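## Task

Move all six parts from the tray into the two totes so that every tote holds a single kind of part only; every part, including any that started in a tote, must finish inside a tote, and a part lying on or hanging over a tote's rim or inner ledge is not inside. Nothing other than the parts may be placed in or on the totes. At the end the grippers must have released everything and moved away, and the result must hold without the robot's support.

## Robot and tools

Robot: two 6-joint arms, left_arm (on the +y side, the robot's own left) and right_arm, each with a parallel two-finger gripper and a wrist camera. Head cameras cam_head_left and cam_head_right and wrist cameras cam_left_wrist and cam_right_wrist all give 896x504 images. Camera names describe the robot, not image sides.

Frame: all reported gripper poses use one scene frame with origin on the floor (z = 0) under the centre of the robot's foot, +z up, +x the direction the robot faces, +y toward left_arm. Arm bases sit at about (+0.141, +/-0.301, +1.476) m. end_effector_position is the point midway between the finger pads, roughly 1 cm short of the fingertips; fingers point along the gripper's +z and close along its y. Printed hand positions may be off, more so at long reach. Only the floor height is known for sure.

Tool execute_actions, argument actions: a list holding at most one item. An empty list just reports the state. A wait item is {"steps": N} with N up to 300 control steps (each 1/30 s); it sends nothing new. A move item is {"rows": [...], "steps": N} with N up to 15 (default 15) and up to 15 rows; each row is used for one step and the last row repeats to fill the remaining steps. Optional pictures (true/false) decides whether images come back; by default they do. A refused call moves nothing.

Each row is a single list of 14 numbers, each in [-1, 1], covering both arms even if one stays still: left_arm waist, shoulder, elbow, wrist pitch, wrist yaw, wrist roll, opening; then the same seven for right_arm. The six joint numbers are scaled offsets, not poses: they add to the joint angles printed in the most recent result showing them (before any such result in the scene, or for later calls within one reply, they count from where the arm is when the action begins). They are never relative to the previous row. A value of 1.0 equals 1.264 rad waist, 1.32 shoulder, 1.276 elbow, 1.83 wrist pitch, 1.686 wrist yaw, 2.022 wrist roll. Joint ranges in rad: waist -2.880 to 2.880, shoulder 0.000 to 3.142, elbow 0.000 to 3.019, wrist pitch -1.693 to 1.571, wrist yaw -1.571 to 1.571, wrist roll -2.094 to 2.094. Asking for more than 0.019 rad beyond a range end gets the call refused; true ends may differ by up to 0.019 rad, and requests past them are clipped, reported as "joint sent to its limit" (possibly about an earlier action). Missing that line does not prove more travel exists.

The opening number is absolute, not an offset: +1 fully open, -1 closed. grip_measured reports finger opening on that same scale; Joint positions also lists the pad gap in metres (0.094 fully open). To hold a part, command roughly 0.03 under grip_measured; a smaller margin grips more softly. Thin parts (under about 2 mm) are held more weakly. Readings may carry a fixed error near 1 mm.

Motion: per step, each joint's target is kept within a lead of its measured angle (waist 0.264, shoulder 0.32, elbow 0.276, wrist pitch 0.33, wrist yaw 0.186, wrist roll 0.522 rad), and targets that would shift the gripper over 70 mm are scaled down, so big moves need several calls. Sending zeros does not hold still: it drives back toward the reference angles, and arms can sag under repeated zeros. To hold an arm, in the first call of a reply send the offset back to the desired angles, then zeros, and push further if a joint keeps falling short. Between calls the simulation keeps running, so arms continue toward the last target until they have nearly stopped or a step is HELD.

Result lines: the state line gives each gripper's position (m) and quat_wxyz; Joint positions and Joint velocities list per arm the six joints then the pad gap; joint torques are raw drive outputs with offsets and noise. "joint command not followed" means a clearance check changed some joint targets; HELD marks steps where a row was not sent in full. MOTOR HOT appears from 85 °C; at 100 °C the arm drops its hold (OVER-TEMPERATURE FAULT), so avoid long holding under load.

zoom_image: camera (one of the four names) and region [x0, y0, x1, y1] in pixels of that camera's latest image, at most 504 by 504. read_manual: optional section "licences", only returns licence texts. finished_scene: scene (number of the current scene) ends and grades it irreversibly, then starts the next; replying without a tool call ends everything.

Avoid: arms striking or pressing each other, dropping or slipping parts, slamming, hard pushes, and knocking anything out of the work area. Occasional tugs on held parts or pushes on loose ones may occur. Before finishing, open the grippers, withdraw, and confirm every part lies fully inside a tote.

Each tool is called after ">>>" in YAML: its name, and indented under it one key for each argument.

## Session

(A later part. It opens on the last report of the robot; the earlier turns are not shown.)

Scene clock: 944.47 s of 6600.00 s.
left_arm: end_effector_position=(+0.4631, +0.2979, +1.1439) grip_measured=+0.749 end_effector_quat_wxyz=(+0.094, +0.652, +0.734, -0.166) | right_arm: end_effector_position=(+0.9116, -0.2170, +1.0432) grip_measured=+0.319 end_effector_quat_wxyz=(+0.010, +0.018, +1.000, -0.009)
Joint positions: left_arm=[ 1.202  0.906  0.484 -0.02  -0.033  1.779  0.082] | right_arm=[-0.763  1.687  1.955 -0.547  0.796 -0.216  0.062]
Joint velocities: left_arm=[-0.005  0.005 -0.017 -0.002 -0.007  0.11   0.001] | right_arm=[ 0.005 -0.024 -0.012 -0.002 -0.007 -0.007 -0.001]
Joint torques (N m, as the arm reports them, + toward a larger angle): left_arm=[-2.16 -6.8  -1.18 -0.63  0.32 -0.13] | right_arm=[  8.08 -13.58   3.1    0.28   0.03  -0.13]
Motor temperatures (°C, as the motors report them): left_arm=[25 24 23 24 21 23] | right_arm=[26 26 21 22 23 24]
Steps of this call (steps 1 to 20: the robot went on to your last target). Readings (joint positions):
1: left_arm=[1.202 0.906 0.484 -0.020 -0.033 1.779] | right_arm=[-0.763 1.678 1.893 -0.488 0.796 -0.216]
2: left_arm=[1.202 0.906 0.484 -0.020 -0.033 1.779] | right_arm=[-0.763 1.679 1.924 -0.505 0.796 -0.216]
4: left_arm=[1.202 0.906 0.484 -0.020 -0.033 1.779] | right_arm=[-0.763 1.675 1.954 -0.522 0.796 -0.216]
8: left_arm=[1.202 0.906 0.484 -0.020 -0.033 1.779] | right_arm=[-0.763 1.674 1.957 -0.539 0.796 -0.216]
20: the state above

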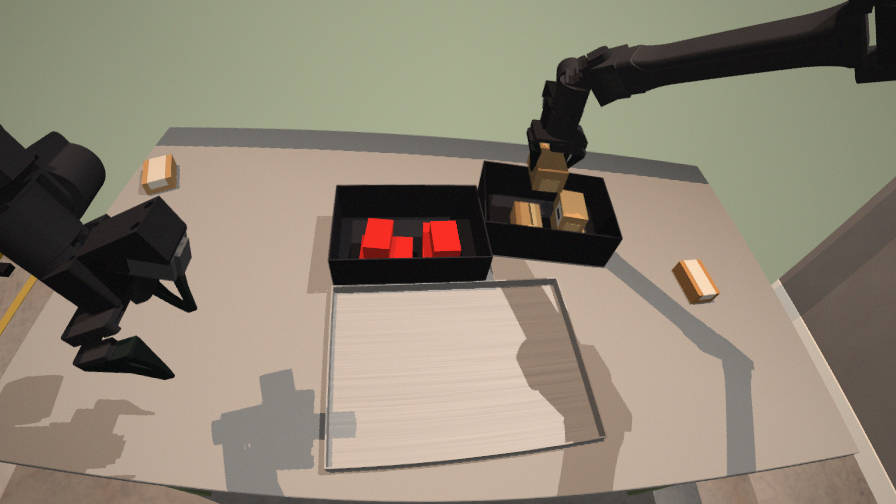

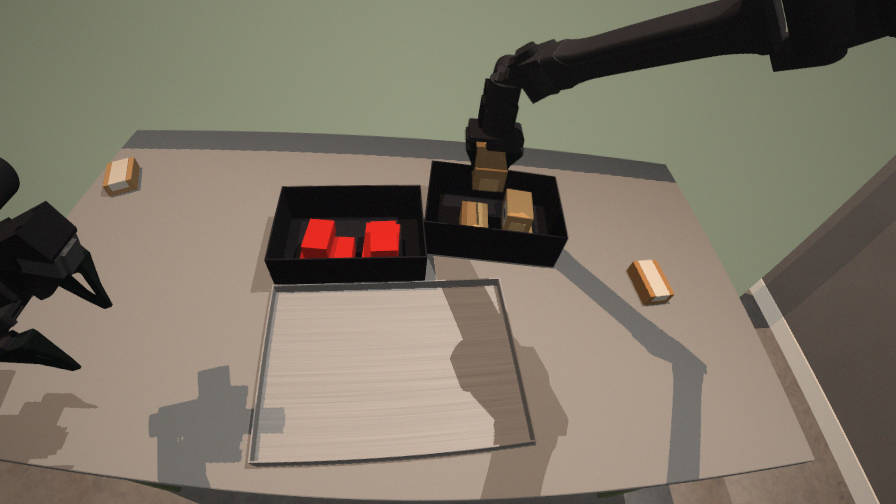

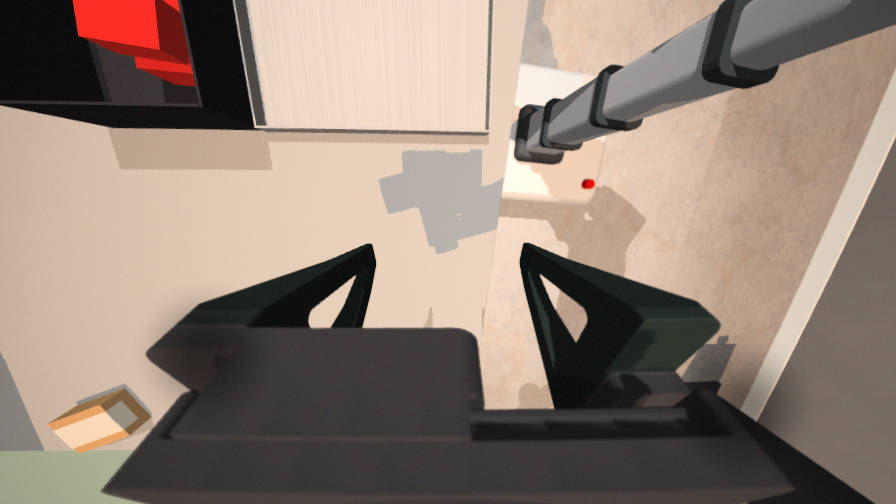

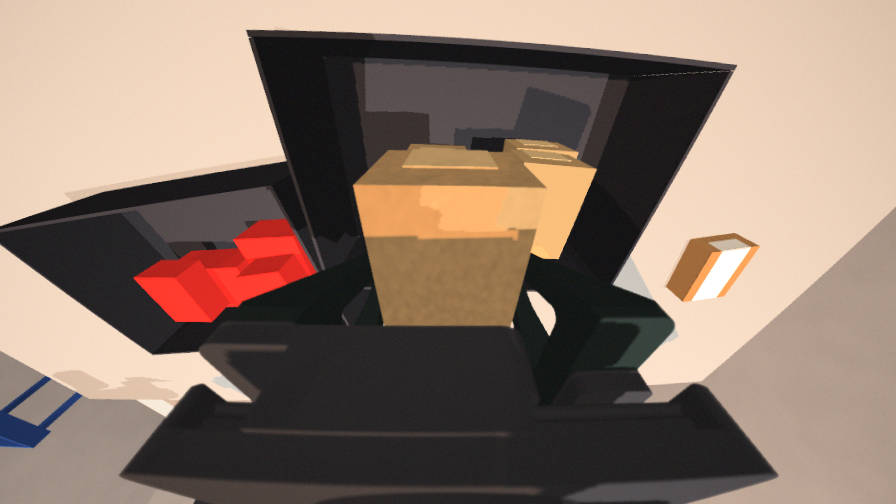

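>>> zoom_image:
  camera: "cam_right_wrist"
  region: [320, 90, 640, 270]

>>> zoom_image:
  camera: "cam_head_left"
  region: [470, 130, 640, 280]

Region (320, 90, 640, 270) of cam_right_wrist's 896x504 image, scaled by 1.575, with more detail than that image has; it fills the top 284 rows of this view, and the rest is white.

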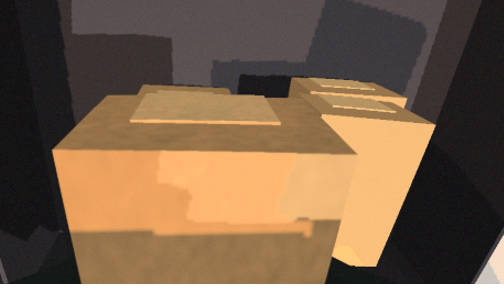

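Region (470, 130, 640, 280) of cam_head_left's 896x504 image, scaled by 2.965, with more detail than that image has; it fills the top 445 rows of this view, and the rest is white.

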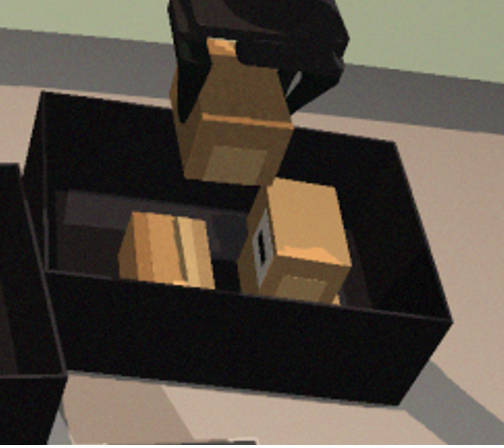

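>>> execute_actions:
  actions:
    - {"rows": [[0,0,0,0,0,0,0.75,-0.004,0.006,0.002,0.006,-0.005,-0.002,0.28],[0,0,0,0,0,0,0.75,-0.010,0.014,0.006,0.011,-0.011,-0.004,0.28],[0,0,0,0,0,0,0.75,-0.018,0.023,0.011,0.015,-0.017,-0.006,0.28],[0,0,0,0,0,0,0.75,-0.026,0.032,0.017,0.018,-0.023,-0.008,0.28],[0,0,0,0,0,0,0.75,-0.034,0.041,0.023,0.021,-0.029,-0.010,0.28],[0,0,0,0,0,0,0.75,-0.042,0.050,0.029,0.024,-0.035,-0.011,0.28],[0,0,0,0,0,0,0.75,-0.050,0.059,0.035,0.026,-0.041,-0.012,0.28],[0,0,0,0,0,0,0.75,-0.058,0.068,0.041,0.028,-0.047,-0.013,0.28],[0,0,0,0,0,0,0.75,-0.065,0.077,0.047,0.030,-0.052,-0.014,0.28],[0,0,0,0,0,0,0.75,-0.071,0.085,0.052,0.032,-0.056,-0.015,0.28],[0,0,0,0,0,0,0.75,-0.076,0.091,0.056,0.034,-0.060,-0.016,0.28],[0,0,0,0,0,0,0.75,-0.079,0.095,0.058,0.035,-0.062,-0.017,0.28]], "steps": 15}
  pictures: false

>>> execute_actions:
  actions:
    - {"steps": 10}

Scene clock: 964.97 s of 6600.00 s.
left_arm: end_effector_position=(+0.4631, +0.2979, +1.1439) grip_measured=+0.749 end_effector_quat_wxyz=(+0.094, +0.652, +0.734, -0.166) | right_arm: end_effector_position=(+0.8796, -0.2079, +0.9616) grip_measured=+0.319 end_effector_quat_wxyz=(-0.005, +0.010, +1.000, -0.001)
Joint positions: left_arm=[ 1.202  0.906  0.484 -0.02  -0.033  1.779  0.082] | right_arm=[-0.856  1.807  2.003 -0.494  0.698 -0.239  0.062]
Joint velocities: left_arm=[-0.015  0.005 -0.002  0.022 -0.066  0.051 -0.   ] | right_arm=[-0.2    0.278 -0.017  0.002 -0.051 -0.066 -0.   ]
Joint torques (N m, as the arm reports them, + toward a larger angle): left_arm=[-2.18 -6.78 -1.19 -0.63  0.31 -0.13] | right_arm=[  8.98 -16.38   4.81   0.83  -0.21  -0.15]
Motor temperatures (°C, as the motors report them): left_arm=[25 24 23 24 22 23] | right_arm=[26 26 22 22 23 24]
Steps of this call (steps 1 to 15: the robot went on to your last target; steps 16 to 90: nothing new was sent; then 17.00 s passed at rest; steps 91 to 105: all 15 steps of this action). Readings (joint positions):
91: left_arm=[1.202 0.906 0.484 -0.020 -0.033 1.779] | right_arm=[-0.763 1.687 1.955 -0.547 0.795 -0.216]
92: left_arm=[1.202 0.906 0.484 -0.020 -0.033 1.779] | right_arm=[-0.763 1.687 1.955 -0.546 0.789 -0.216]
94: left_arm=[1.202 0.906 0.484 -0.020 -0.033 1.779] | right_arm=[-0.765 1.691 1.955 -0.536 0.771 -0.219]
98: left_arm=[1.202 0.906 0.484 -0.020 -0.033 1.779] | right_arm=[-0.785 1.722 1.975 -0.514 0.730 -0.227]
105: the state above

Scene clock: 965.30 s of 6600.00 s.
left_arm: end_effector_position=(+0.4631, +0.2979, +1.1439) grip_measured=+0.749 end_effector_quat_wxyz=(+0.094, +0.652, +0.734, -0.166) | right_arm: end_effector_position=(+0.8690, -0.2036, +0.9489) grip_measured=+0.319 end_effector_quat_wxyz=(-0.013, +0.003, +1.000, -0.002)
Joint positions: left_arm=[ 1.202  0.906  0.484 -0.02  -0.033  1.779  0.082] | right_arm=[-0.866  1.829  2.006 -0.493  0.695 -0.243  0.062]
Joint velocities: left_arm=[-0.024 -0.005  0.002  0.007  0.051  0.051  0.   ] | right_arm=[-0.005 -0.005 -0.007 -0.012  0.007 -0.081 -0.001]
Joint torques (N m, as the arm reports them, + toward a larger angle): left_arm=[-2.21 -6.86 -1.2  -0.64  0.31 -0.11] | right_arm=[  8.51 -16.04   4.69   0.83  -0.06  -0.09]
Motor temperatures (°C, as the motors report them): left_arm=[25 24 23 24 22 23] | right_arm=[26 26 22 22 23 24]
Steps of this call (steps 1 to 10: the robot went on to your last target). Readings (joint positions):
1: left_arm=[1.202 0.906 0.484 -0.020 -0.033 1.779] | right_arm=[-0.861 1.815 2.003 -0.494 0.698 -0.240]
2: left_arm=[1.202 0.906 0.484 -0.020 -0.033 1.779] | right_arm=[-0.864 1.821 2.003 -0.494 0.698 -0.241]
4: left_arm=[1.202 0.906 0.484 -0.020 -0.033 1.779] | right_arm=[-0.866 1.828 2.003 -0.494 0.697 -0.242]
8: left_arm=[1.202 0.906 0.484 -0.020 -0.033 1.779] | right_arm=[-0.866 1.829 2.005 -0.493 0.695 -0.243]
10: the state above

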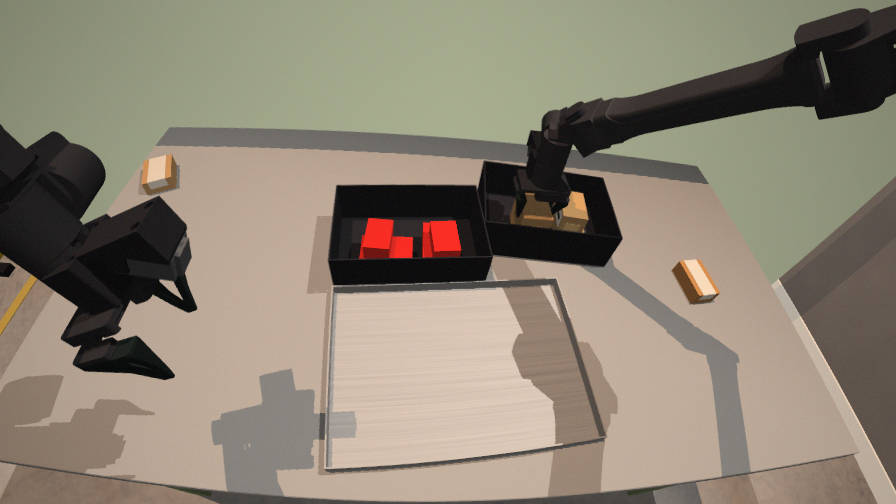

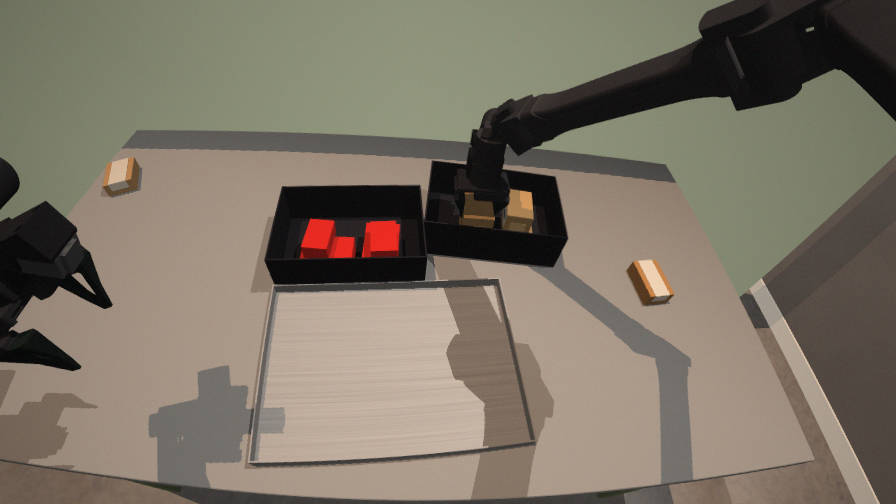

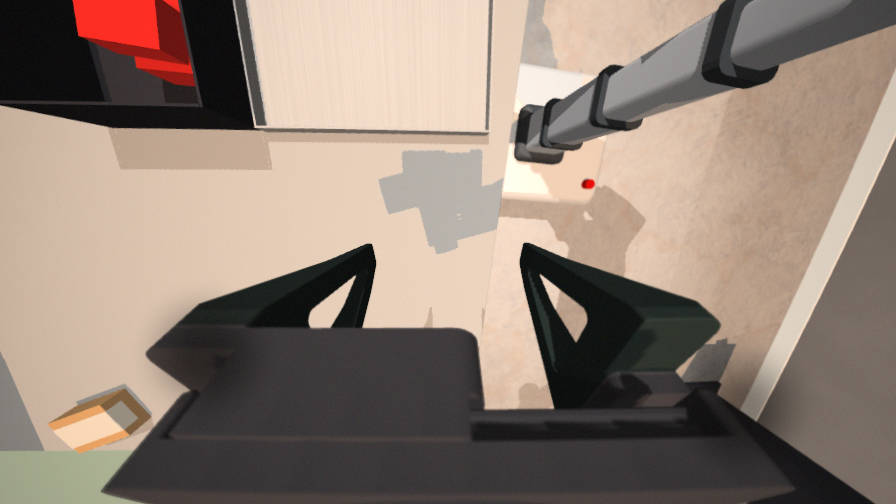

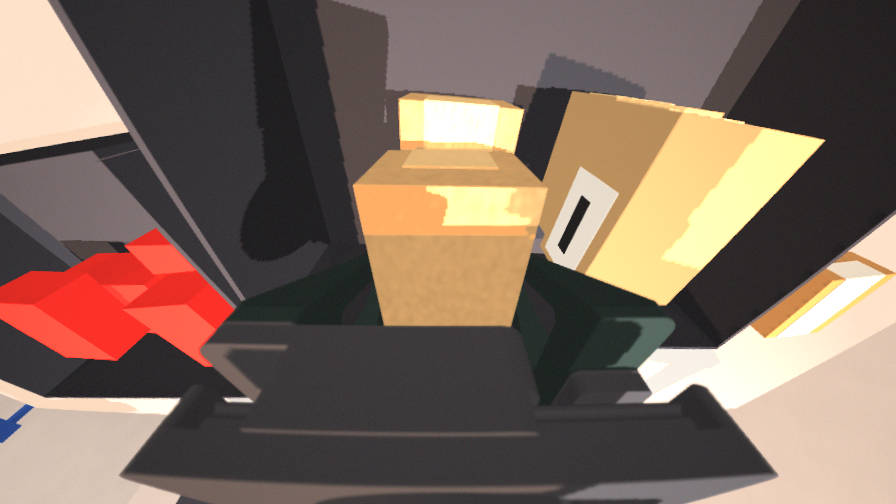

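>>> execute_actions:
  actions:
    - {"rows": [[0,0,0,0,0,0,0.75,0,0,0.01,0,0,0,0.28],[0,0,0,0,0,0,0.75,0,0,0.02,0,0,0,0.28],[0,0,0,0,0,0,0.75,0,0,0.03,0,0,0,0.28],[0,0,0,0,0,0,0.75,0,0,0.04,0,0,0,0.28]], "steps": 15}

Scene clock: 973.93 s of 6600.00 s.
left_arm: end_effector_position=(+0.4631, +0.2979, +1.1439) grip_measured=+0.749 end_effector_quat_wxyz=(+0.094, +0.652, +0.734, -0.166) | right_arm: end_effector_position=(+0.8823, -0.2101, +0.9523) grip_measured=+0.319 end_effector_quat_wxyz=(-0.003, +0.011, +1.000, -0.004)
Joint positions: left_arm=[ 1.202  0.906  0.484 -0.02  -0.033  1.779  0.082] | right_arm=[-0.866  1.829  2.033 -0.493  0.695 -0.244  0.062]
Joint velocities: left_arm=[-0.005 -0.005 -0.002  0.002 -0.007 -0.051 -0.   ] | right_arm=[-0.015  0.015 -0.012  0.002  0.022  0.022 -0.   ]
Joint torques (N m, as the arm reports them, + toward a larger angle): left_arm=[-2.25 -6.82 -1.18 -0.61  0.32 -0.12] | right_arm=[  8.26 -15.47   4.73   0.44   0.06  -0.06]
Motor temperatures (°C, as the motors report them): left_arm=[25 24 23 24 22 23] | right_arm=[26 26 22 22 23 24]
Steps of this call (steps 1 to 30: the robot went on to your last target; steps 31 to 90: nothing new was sent; then 5.13 s passed at rest; steps 91 to 105: all 15 steps of this action). Readings (joint positions):
91: left_arm=[1.202 0.906 0.484 -0.020 -0.033 1.779] | right_arm=[-0.866 1.829 2.006 -0.493 0.695 -0.244]
92: left_arm=[1.202 0.906 0.484 -0.020 -0.033 1.779] | right_arm=[-0.866 1.829 2.006 -0.493 0.695 -0.244]
94: left_arm=[1.202 0.906 0.484 -0.020 -0.033 1.779] | right_arm=[-0.866 1.829 2.009 -0.493 0.695 -0.244]
98: left_arm=[1.202 0.906 0.484 -0.020 -0.033 1.779] | right_arm=[-0.866 1.829 2.025 -0.493 0.695 -0.244]
105: the state above

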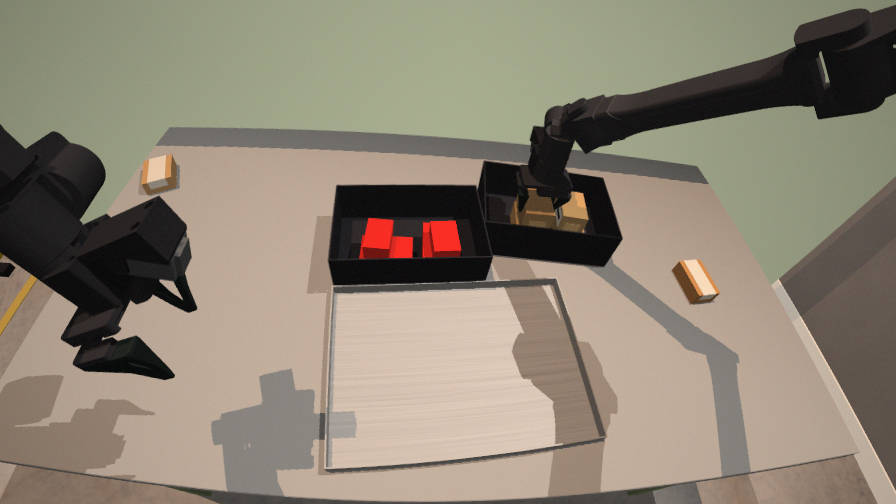

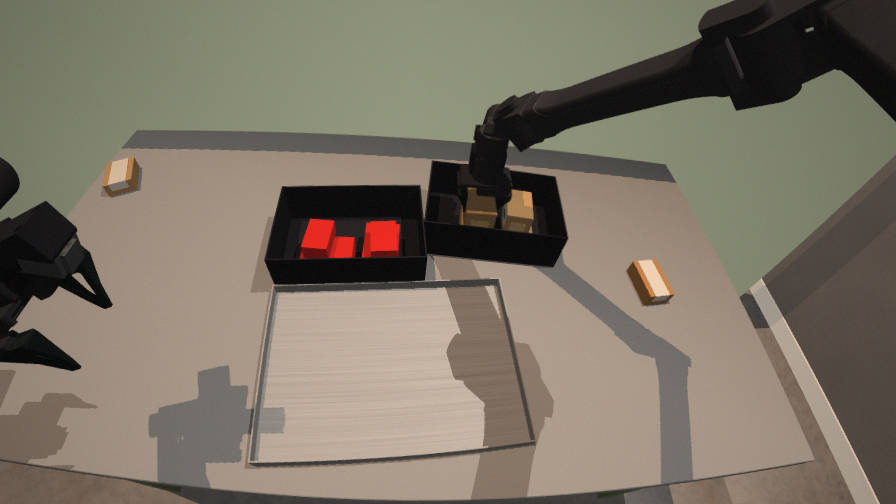

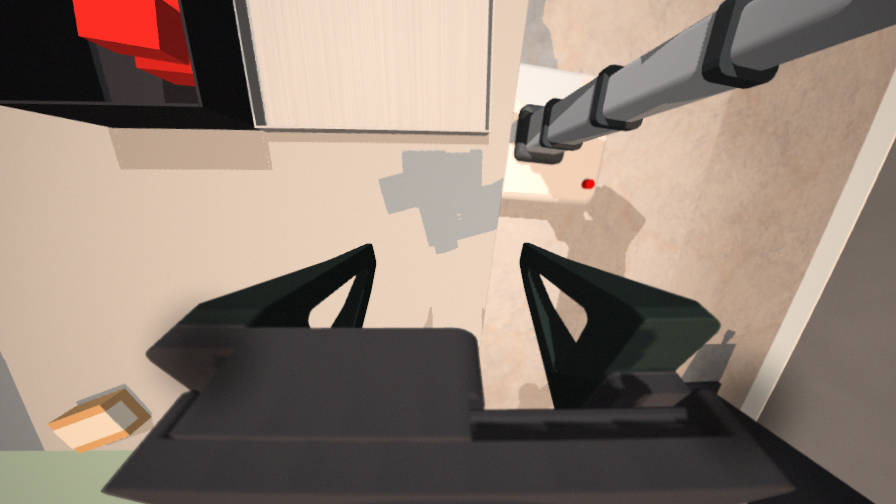

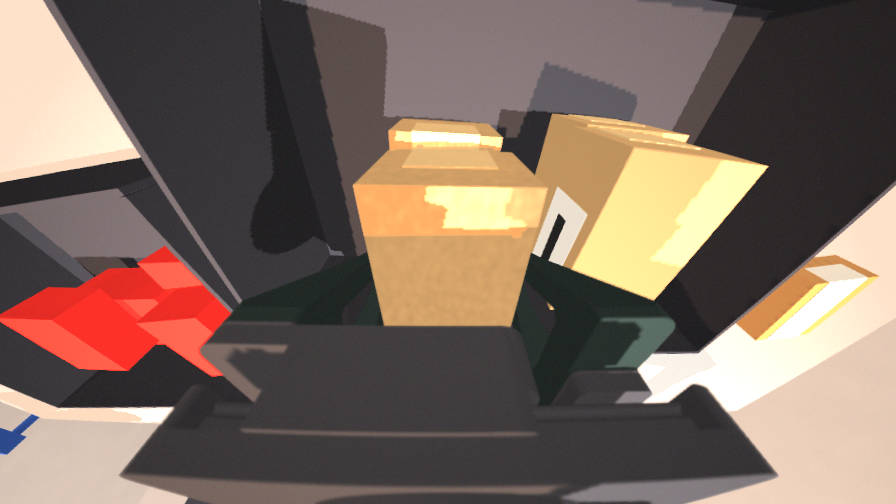

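>>> execute_actions:
  actions:
    - {"rows": [[0,0,0,0,0,0,0.75,0,0.006,0,0,0,0,0.28],[0,0,0,0,0,0,0.75,0,0.012,0,0,0,0,0.28],[0,0,0,0,0,0,0.75,0,0.015,0,0,0,0,0.28],[0,0,0,0,0,0,0.75,0,0.015,0,0,0,0,0.28],[0,0,0,0,0,0,0.75,0,0.015,0,0,0,0,0.28],[0,0,0,0,0,0,0.75,0,0.015,0,0,0,0,0.28],[0,0,0,0,0,0,0.75,0,0.015,0,0,0,0,0.28],[0,0,0,0,0,0,0.75,0,0.015,0,0,0,0,0.34],[0,0,0,0,0,0,0.75,0,0.015,0,0,0,0,0.42],[0,0,0,0,0,0,0.75,0,0.015,0,0,0,0,0.5],[0,0,0,0,0,0,0.75,0,0.015,0,0,0,0,0.58],[0,0,0,0,0,0,0.75,0,0.015,0,0,0,0,0.65]], "steps": 15}

Scene clock: 978.07 s of 6600.00 s.
left_arm: end_effector_position=(+0.4631, +0.2979, +1.1439) grip_measured=+0.749 end_effector_quat_wxyz=(+0.094, +0.652, +0.734, -0.166) | right_arm: end_effector_position=(+0.8797, -0.2075, +0.9500) grip_measured=+0.647 end_effector_quat_wxyz=(-0.005, +0.010, +1.000, -0.004)
Joint positions: left_arm=[ 1.202  0.906  0.484 -0.02  -0.033  1.779  0.082] | right_arm=[-0.866  1.834  2.033 -0.493  0.695 -0.244  0.077]
Joint velocities: left_arm=[ 0.005  0.005  0.002  0.002 -0.037  0.037 -0.002] | right_arm=[-0.015 -0.005  0.012 -0.007  0.007  0.007  0.001]
Joint torques (N m, as the arm reports them, + toward a larger angle): left_arm=[-2.14 -6.88 -1.16 -0.62  0.31 -0.12] | right_arm=[  8.1  -14.26   2.86   0.43   0.06  -0.07]
Motor temperatures (°C, as the motors report them): left_arm=[25 24 23 24 22 23] | right_arm=[26 27 22 22 23 24]
Steps of this call (steps 1 to 15: the robot went on to your last target; steps 16 to 90: nothing new was sent; then 0.63 s passed at rest; steps 91 to 105: all 15 steps of this action). Readings (joint positions):
91: left_arm=[1.202 0.906 0.484 -0.020 -0.033 1.779] | right_arm=[-0.866 1.829 2.033 -0.493 0.695 -0.244]
92: left_arm=[1.202 0.906 0.484 -0.020 -0.033 1.779] | right_arm=[-0.866 1.829 2.033 -0.493 0.695 -0.244]
94: left_arm=[1.202 0.906 0.484 -0.020 -0.033 1.779] | right_arm=[-0.866 1.830 2.033 -0.493 0.695 -0.244]
98: left_arm=[1.202 0.906 0.484 -0.020 -0.033 1.779] | right_arm=[-0.866 1.833 2.033 -0.493 0.695 -0.244]
105: the state above

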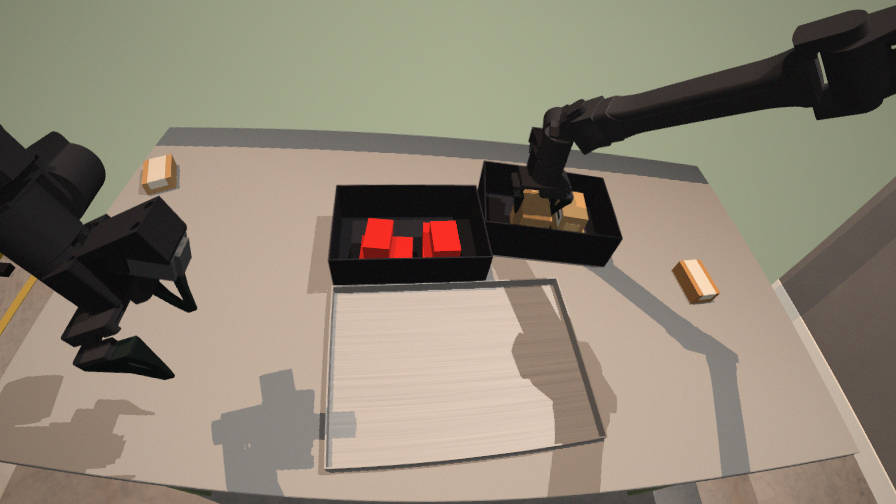

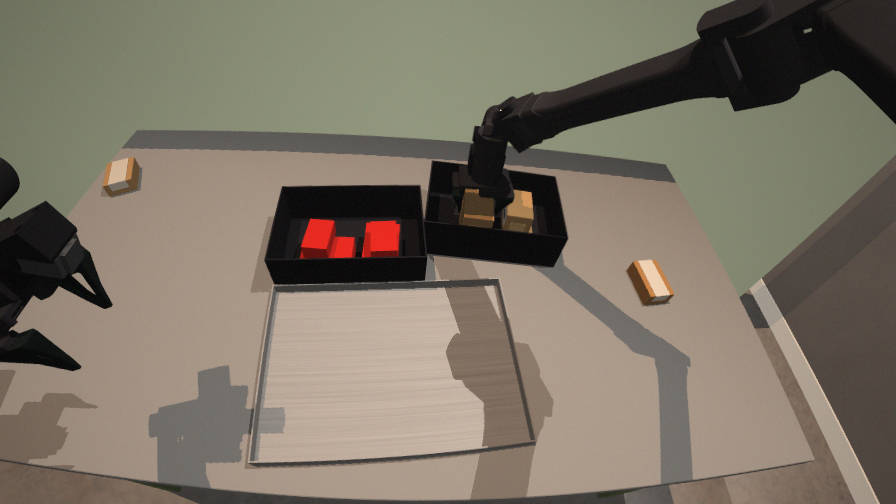

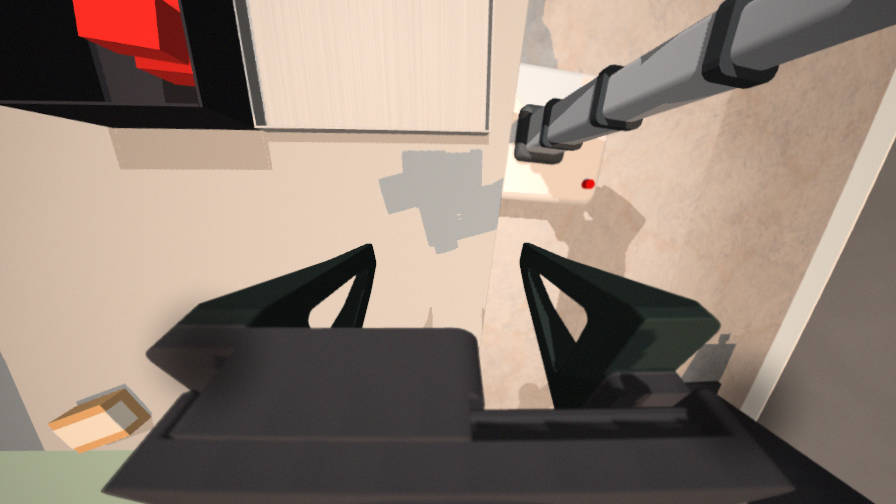

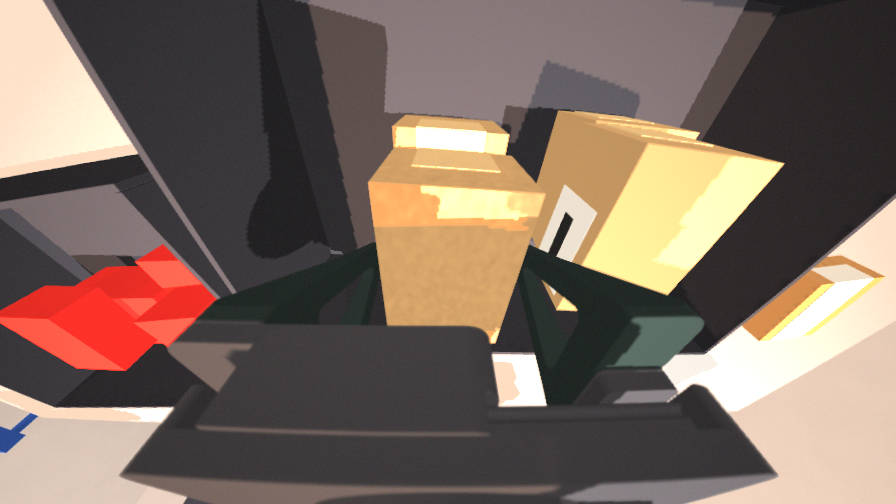

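>>> execute_actions:
  actions:
    - {"rows": [[0,0,0,0,0,0,0.75,0.014,-0.010,-0.012,0,0.004,0.001,0.72],[0,0,0,0,0,0,0.75,0.025,-0.022,-0.025,-0.001,0.009,0.003,0.76],[0,0,0,0,0,0,0.75,0.034,-0.035,-0.039,-0.002,0.014,0.005,0.76],[0,0,0,0,0,0,0.75,0.042,-0.048,-0.053,-0.002,0.019,0.007,0.76],[0,0,0,0,0,0,0.75,0.050,-0.061,-0.068,-0.003,0.024,0.009,0.76],[0,0,0,0,0,0,0.75,0.058,-0.074,-0.082,-0.004,0.030,0.011,0.76],[0,0,0,0,0,0,0.75,0.067,-0.087,-0.097,-0.004,0.035,0.013,0.76],[0,0,0,0,0,0,0.75,0.076,-0.100,-0.111,-0.005,0.040,0.015,0.76],[0,0,0,0,0,0,0.75,0.085,-0.113,-0.126,-0.006,0.045,0.017,0.76],[0,0,0,0,0,0,0.75,0.094,-0.126,-0.140,-0.006,0.051,0.019,0.76],[0,0,0,0,0,0,0.75,0.103,-0.139,-0.155,-0.007,0.056,0.020,0.76]], "steps": 15}

Scene clock: 985.77 s of 6600.00 s.
left_arm: end_effector_position=(+0.4631, +0.2979, +1.1439) grip_measured=+0.749 end_effector_quat_wxyz=(+0.094, +0.652, +0.734, -0.166) | right_arm: end_effector_position=(+0.8657, -0.1825, +1.0300) grip_measured=+0.758 end_effector_quat_wxyz=(-0.011, -0.008, +1.000, +0.007)
Joint positions: left_arm=[ 1.202  0.906  0.484 -0.02  -0.033  1.779  0.082] | right_arm=[-0.755  1.689  1.839 -0.499  0.783 -0.216  0.083]
Joint velocities: left_arm=[-0.005  0.005  0.002  0.012  0.022 -0.007 -0.   ] | right_arm=[ 0.278 -0.259 -0.012 -0.012  0.066  0.022  0.002]
Joint torques (N m, as the arm reports them, + toward a larger angle): left_arm=[-2.3  -6.84 -1.17 -0.62  0.3  -0.12] | right_arm=[  8.12 -15.71   2.56   0.03   0.32  -0.06]
Motor temperatures (°C, as the motors report them): left_arm=[25 24 23 24 22 23] | right_arm=[26 27 22 22 23 24]
Steps of this call (steps 1 to 15: the robot went on to your last target; steps 16 to 90: nothing new was sent; then 4.20 s passed at rest; steps 91 to 105: all 15 steps of this action). Readings (joint positions):
91: left_arm=[1.202 0.906 0.484 -0.020 -0.033 1.779] | right_arm=[-0.866 1.834 2.032 -0.493 0.695 -0.244]
92: left_arm=[1.202 0.906 0.484 -0.020 -0.033 1.779] | right_arm=[-0.866 1.834 2.028 -0.493 0.700 -0.244]
94: left_arm=[1.202 0.906 0.484 -0.020 -0.033 1.779] | right_arm=[-0.864 1.823 2.003 -0.493 0.715 -0.242]
98: left_arm=[1.202 0.906 0.484 -0.020 -0.033 1.779] | right_arm=[-0.842 1.782 1.924 -0.493 0.750 -0.233]
105: the state above

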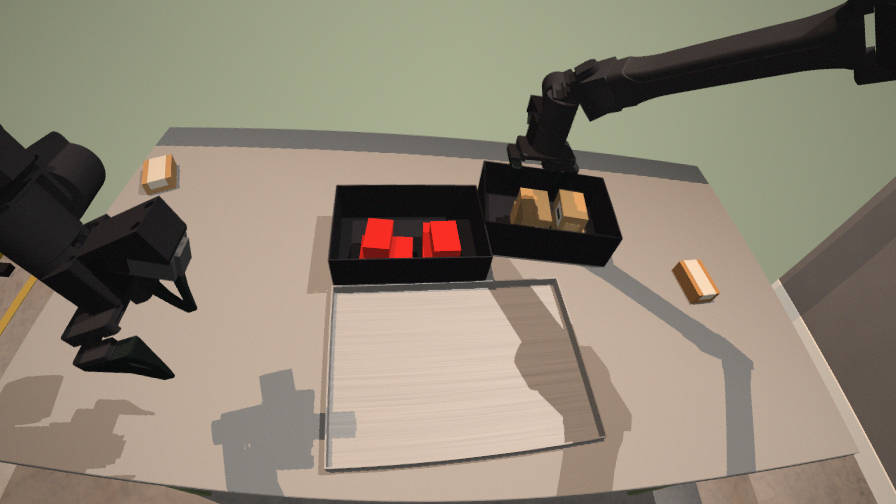

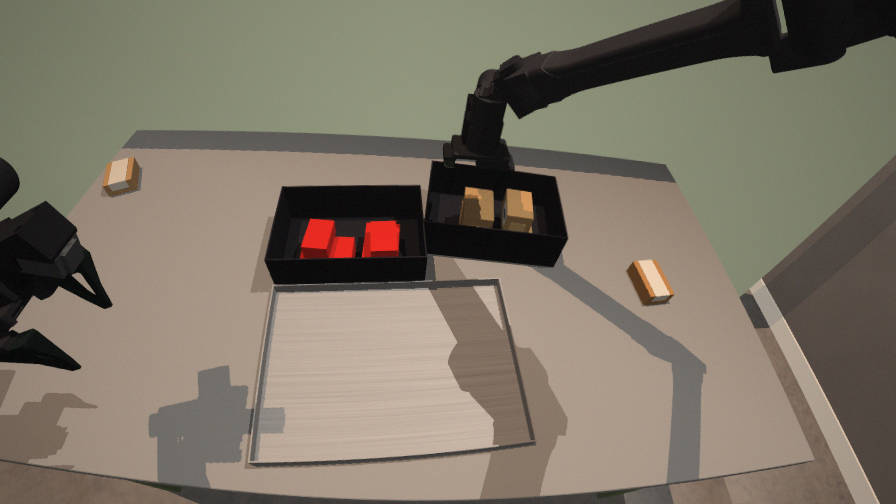

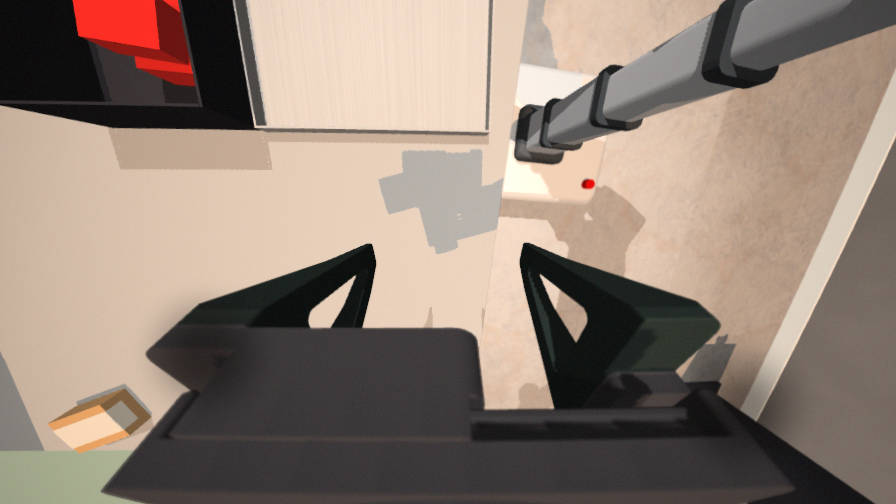

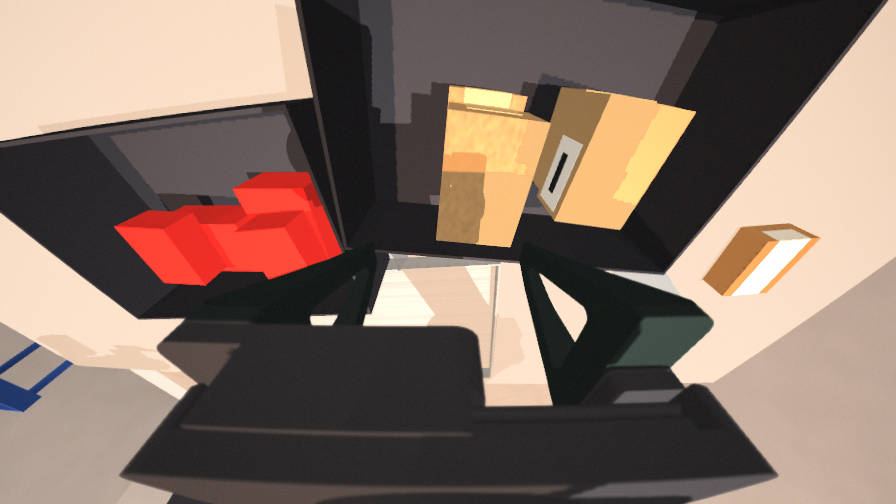

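>>> execute_actions:
  actions:
    - {"rows": [[0,0,0,0,0,0,0.75,0,-0.04,-0.03,0.008,0,0,0.76],[0,0,0,0,0,0,0.75,0,-0.08,-0.08,0.02,-0.01,0,0.76],[0,0,0,0,0,0,0.75,-0.005,-0.12,-0.14,0.036,-0.03,0,0.76],[0,0,0,0,0,0,0.75,-0.012,-0.165,-0.21,0.054,-0.06,0,0.76],[0,0,0,0,0,0,0.75,-0.022,-0.21,-0.29,0.074,-0.09,0,0.76],[0,0,0,0,0,0,0.75,-0.033,-0.255,-0.37,0.095,-0.125,0,0.76],[0,0,0,0,0,0,0.75,-0.045,-0.30,-0.45,0.116,-0.16,0,0.76],[0,0,0,0,0,0,0.75,-0.058,-0.345,-0.53,0.137,-0.20,0,0.76],[0,0,0,0,0,0,0.75,-0.07,-0.39,-0.61,0.158,-0.24,0,0.76],[0,0,0,0,0,0,0.75,-0.082,-0.435,-0.69,0.178,-0.28,0,0.76],[0,0,0,0,0,0,0.75,-0.094,-0.475,-0.77,0.198,-0.32,0,0.76],[0,0,0,0,0,0,0.75,-0.105,-0.515,-0.84,0.216,-0.36,0,0.76],[0,0,0,0,0,0,0.75,-0.114,-0.55,-0.90,0.232,-0.395,0,0.76],[0,0,0,0,0,0,0.75,-0.121,-0.577,-0.96,0.246,-0.425,0,0.76],[0,0,0,0,0,0,0.75,-0.127,-0.597,-1.0,0.257,-0.447,0,0.76]], "steps": 15}
  pictures: false

>>> execute_actions:
  actions:
    - {"steps": 25}

Scene clock: 991.73 s of 6600.00 s.
left_arm: end_effector_position=(+0.4631, +0.2979, +1.1439) grip_measured=+0.749 end_effector_quat_wxyz=(+0.094, +0.652, +0.734, -0.166) | right_arm: end_effector_position=(+0.6488, -0.2115, +1.1707) grip_measured=+0.758 end_effector_quat_wxyz=(+0.054, +0.023, +0.959, +0.278)
Joint positions: left_arm=[ 1.202  0.906  0.484 -0.02  -0.033  1.779  0.082] | right_arm=[-0.872  1.027  0.834 -0.121  0.105 -0.211  0.083]
Joint velocities: left_arm=[ 0.005 -0.005 -0.017 -0.012 -0.037  0.066  0.   ] | right_arm=[-0.454 -1.685 -2.063  0.877 -1.136 -0.11  -0.001]
Joint torques (N m, as the arm reports them, + toward a larger angle): left_arm=[-2.26 -6.76 -1.2  -0.63  0.3  -0.13] | right_arm=[ 1.8  -7.7   0.31  0.22 -0.53 -0.17]
Motor temperatures (°C, as the motors report them): left_arm=[25 24 23 24 22 23] | right_arm=[26 27 22 22 23 24]
Steps of this call (steps 1 to 30: the robot went on to your last target; steps 31 to 90: nothing new was sent; then 2.47 s passed at rest; steps 91 to 105: all 15 steps of this action). Readings (joint positions):
91: left_arm=[1.202 0.906 0.484 -0.020 -0.033 1.779] | right_arm=[-0.740 1.656 1.835 -0.497 0.786 -0.210]
92: left_arm=[1.202 0.906 0.484 -0.020 -0.033 1.779] | right_arm=[-0.740 1.649 1.818 -0.488 0.778 -0.210]
94: left_arm=[1.202 0.906 0.484 -0.020 -0.033 1.779] | right_arm=[-0.741 1.601 1.715 -0.448 0.720 -0.210]
98: left_arm=[1.202 0.906 0.484 -0.020 -0.033 1.779] | right_arm=[-0.760 1.416 1.375 -0.346 0.524 -0.211]
105: the state above

Scene clock: 992.57 s of 6600.00 s.
left_arm: end_effector_position=(+0.4631, +0.2979, +1.1439) grip_measured=+0.749 end_effector_quat_wxyz=(+0.094, +0.652, +0.734, -0.166) | right_arm: end_effector_position=(+0.5412, -0.2064, +1.1991) grip_measured=+0.758 end_effector_quat_wxyz=(+0.027, +0.016, +0.952, +0.305)
Joint positions: left_arm=[ 1.202  0.906  0.484 -0.02  -0.033  1.779  0.082] | right_arm=[-0.901  0.898  0.558 -0.039  0.035 -0.211  0.083]
Joint velocities: left_arm=[-0.005 -0.024  0.002 -0.007  0.022 -0.037 -0.001] | right_arm=[-0.024 -0.005  0.002  0.002 -0.037 -0.007 -0.   ]
Joint torques (N m, as the arm reports them, + toward a larger angle): left_arm=[-2.2  -6.81 -1.18 -0.66  0.31 -0.13] | right_arm=[ 0.06 -6.97  0.43  0.67 -0.64 -0.17]
Motor temperatures (°C, as the motors report them): left_arm=[25 24 23 24 22 23] | right_arm=[25 27 22 22 23 24]
Steps of this call (steps 1 to 25: the robot went on to your last target). Readings (joint positions):
1: left_arm=[1.202 0.906 0.484 -0.020 -0.033 1.779] | right_arm=[-0.884 0.975 0.765 -0.097 0.078 -0.211]
2: left_arm=[1.202 0.906 0.484 -0.020 -0.033 1.779] | right_arm=[-0.892 0.932 0.704 -0.080 0.059 -0.211]
4: left_arm=[1.202 0.906 0.484 -0.020 -0.033 1.779] | right_arm=[-0.900 0.882 0.605 -0.056 0.039 -0.211]
8: left_arm=[1.202 0.906 0.484 -0.020 -0.033 1.779] | right_arm=[-0.901 0.894 0.549 -0.055 0.035 -0.211]
25: the state above

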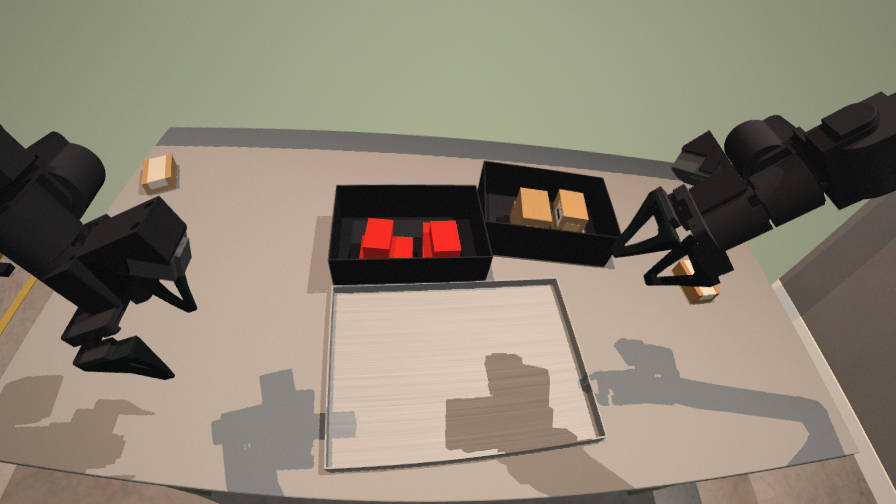

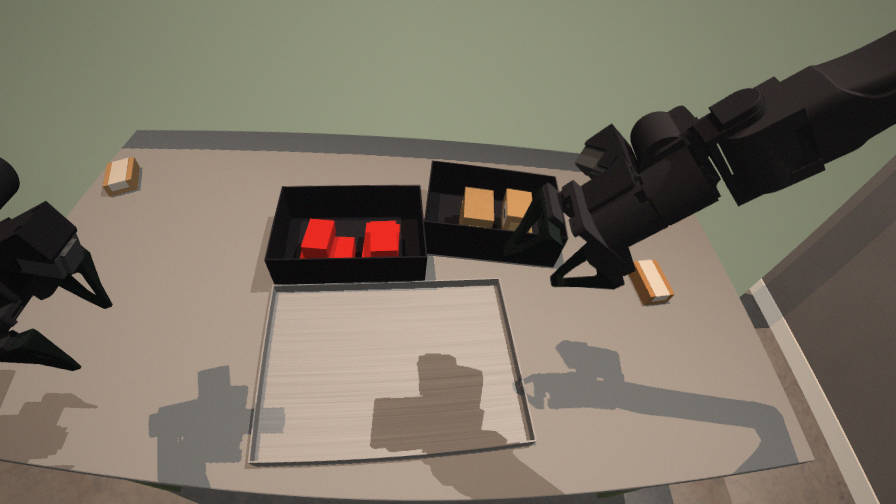

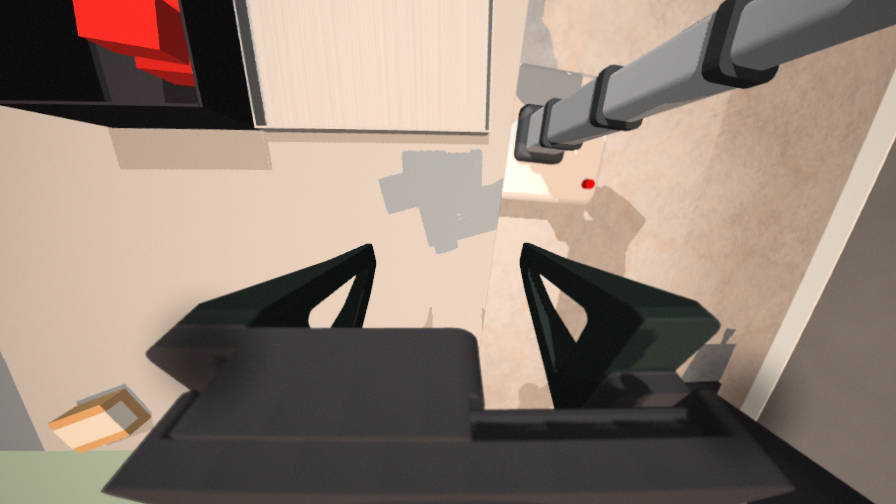

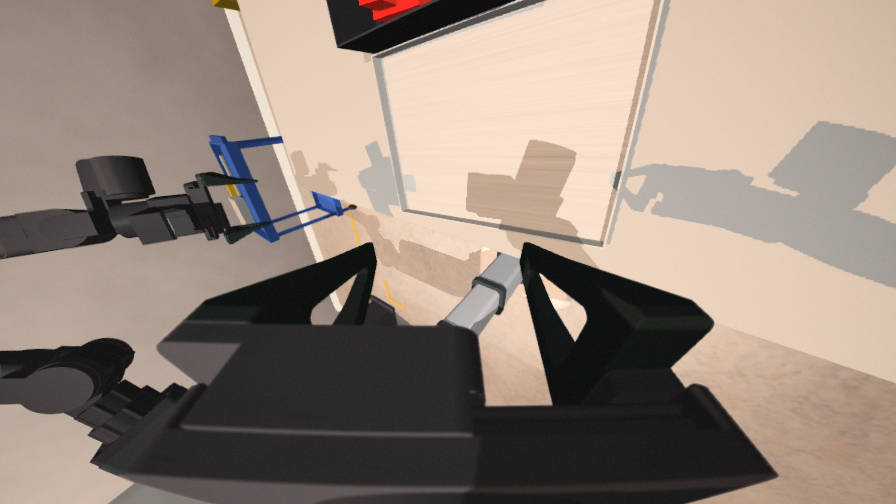

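>>> zoom_image:
  camera: "cam_head_left"
  region: [320, 150, 630, 295]

Region (320, 150, 630, 295) of cam_head_left's 896x504 image, scaled by 1.626, with more detail than that image has; it fills the top 236 rows of this view, and the rest is white.

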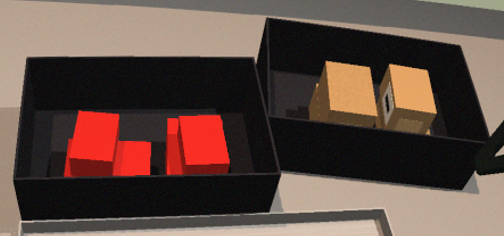

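>>> finished_scene:
  scene: 1

The scene is finished: the task was done.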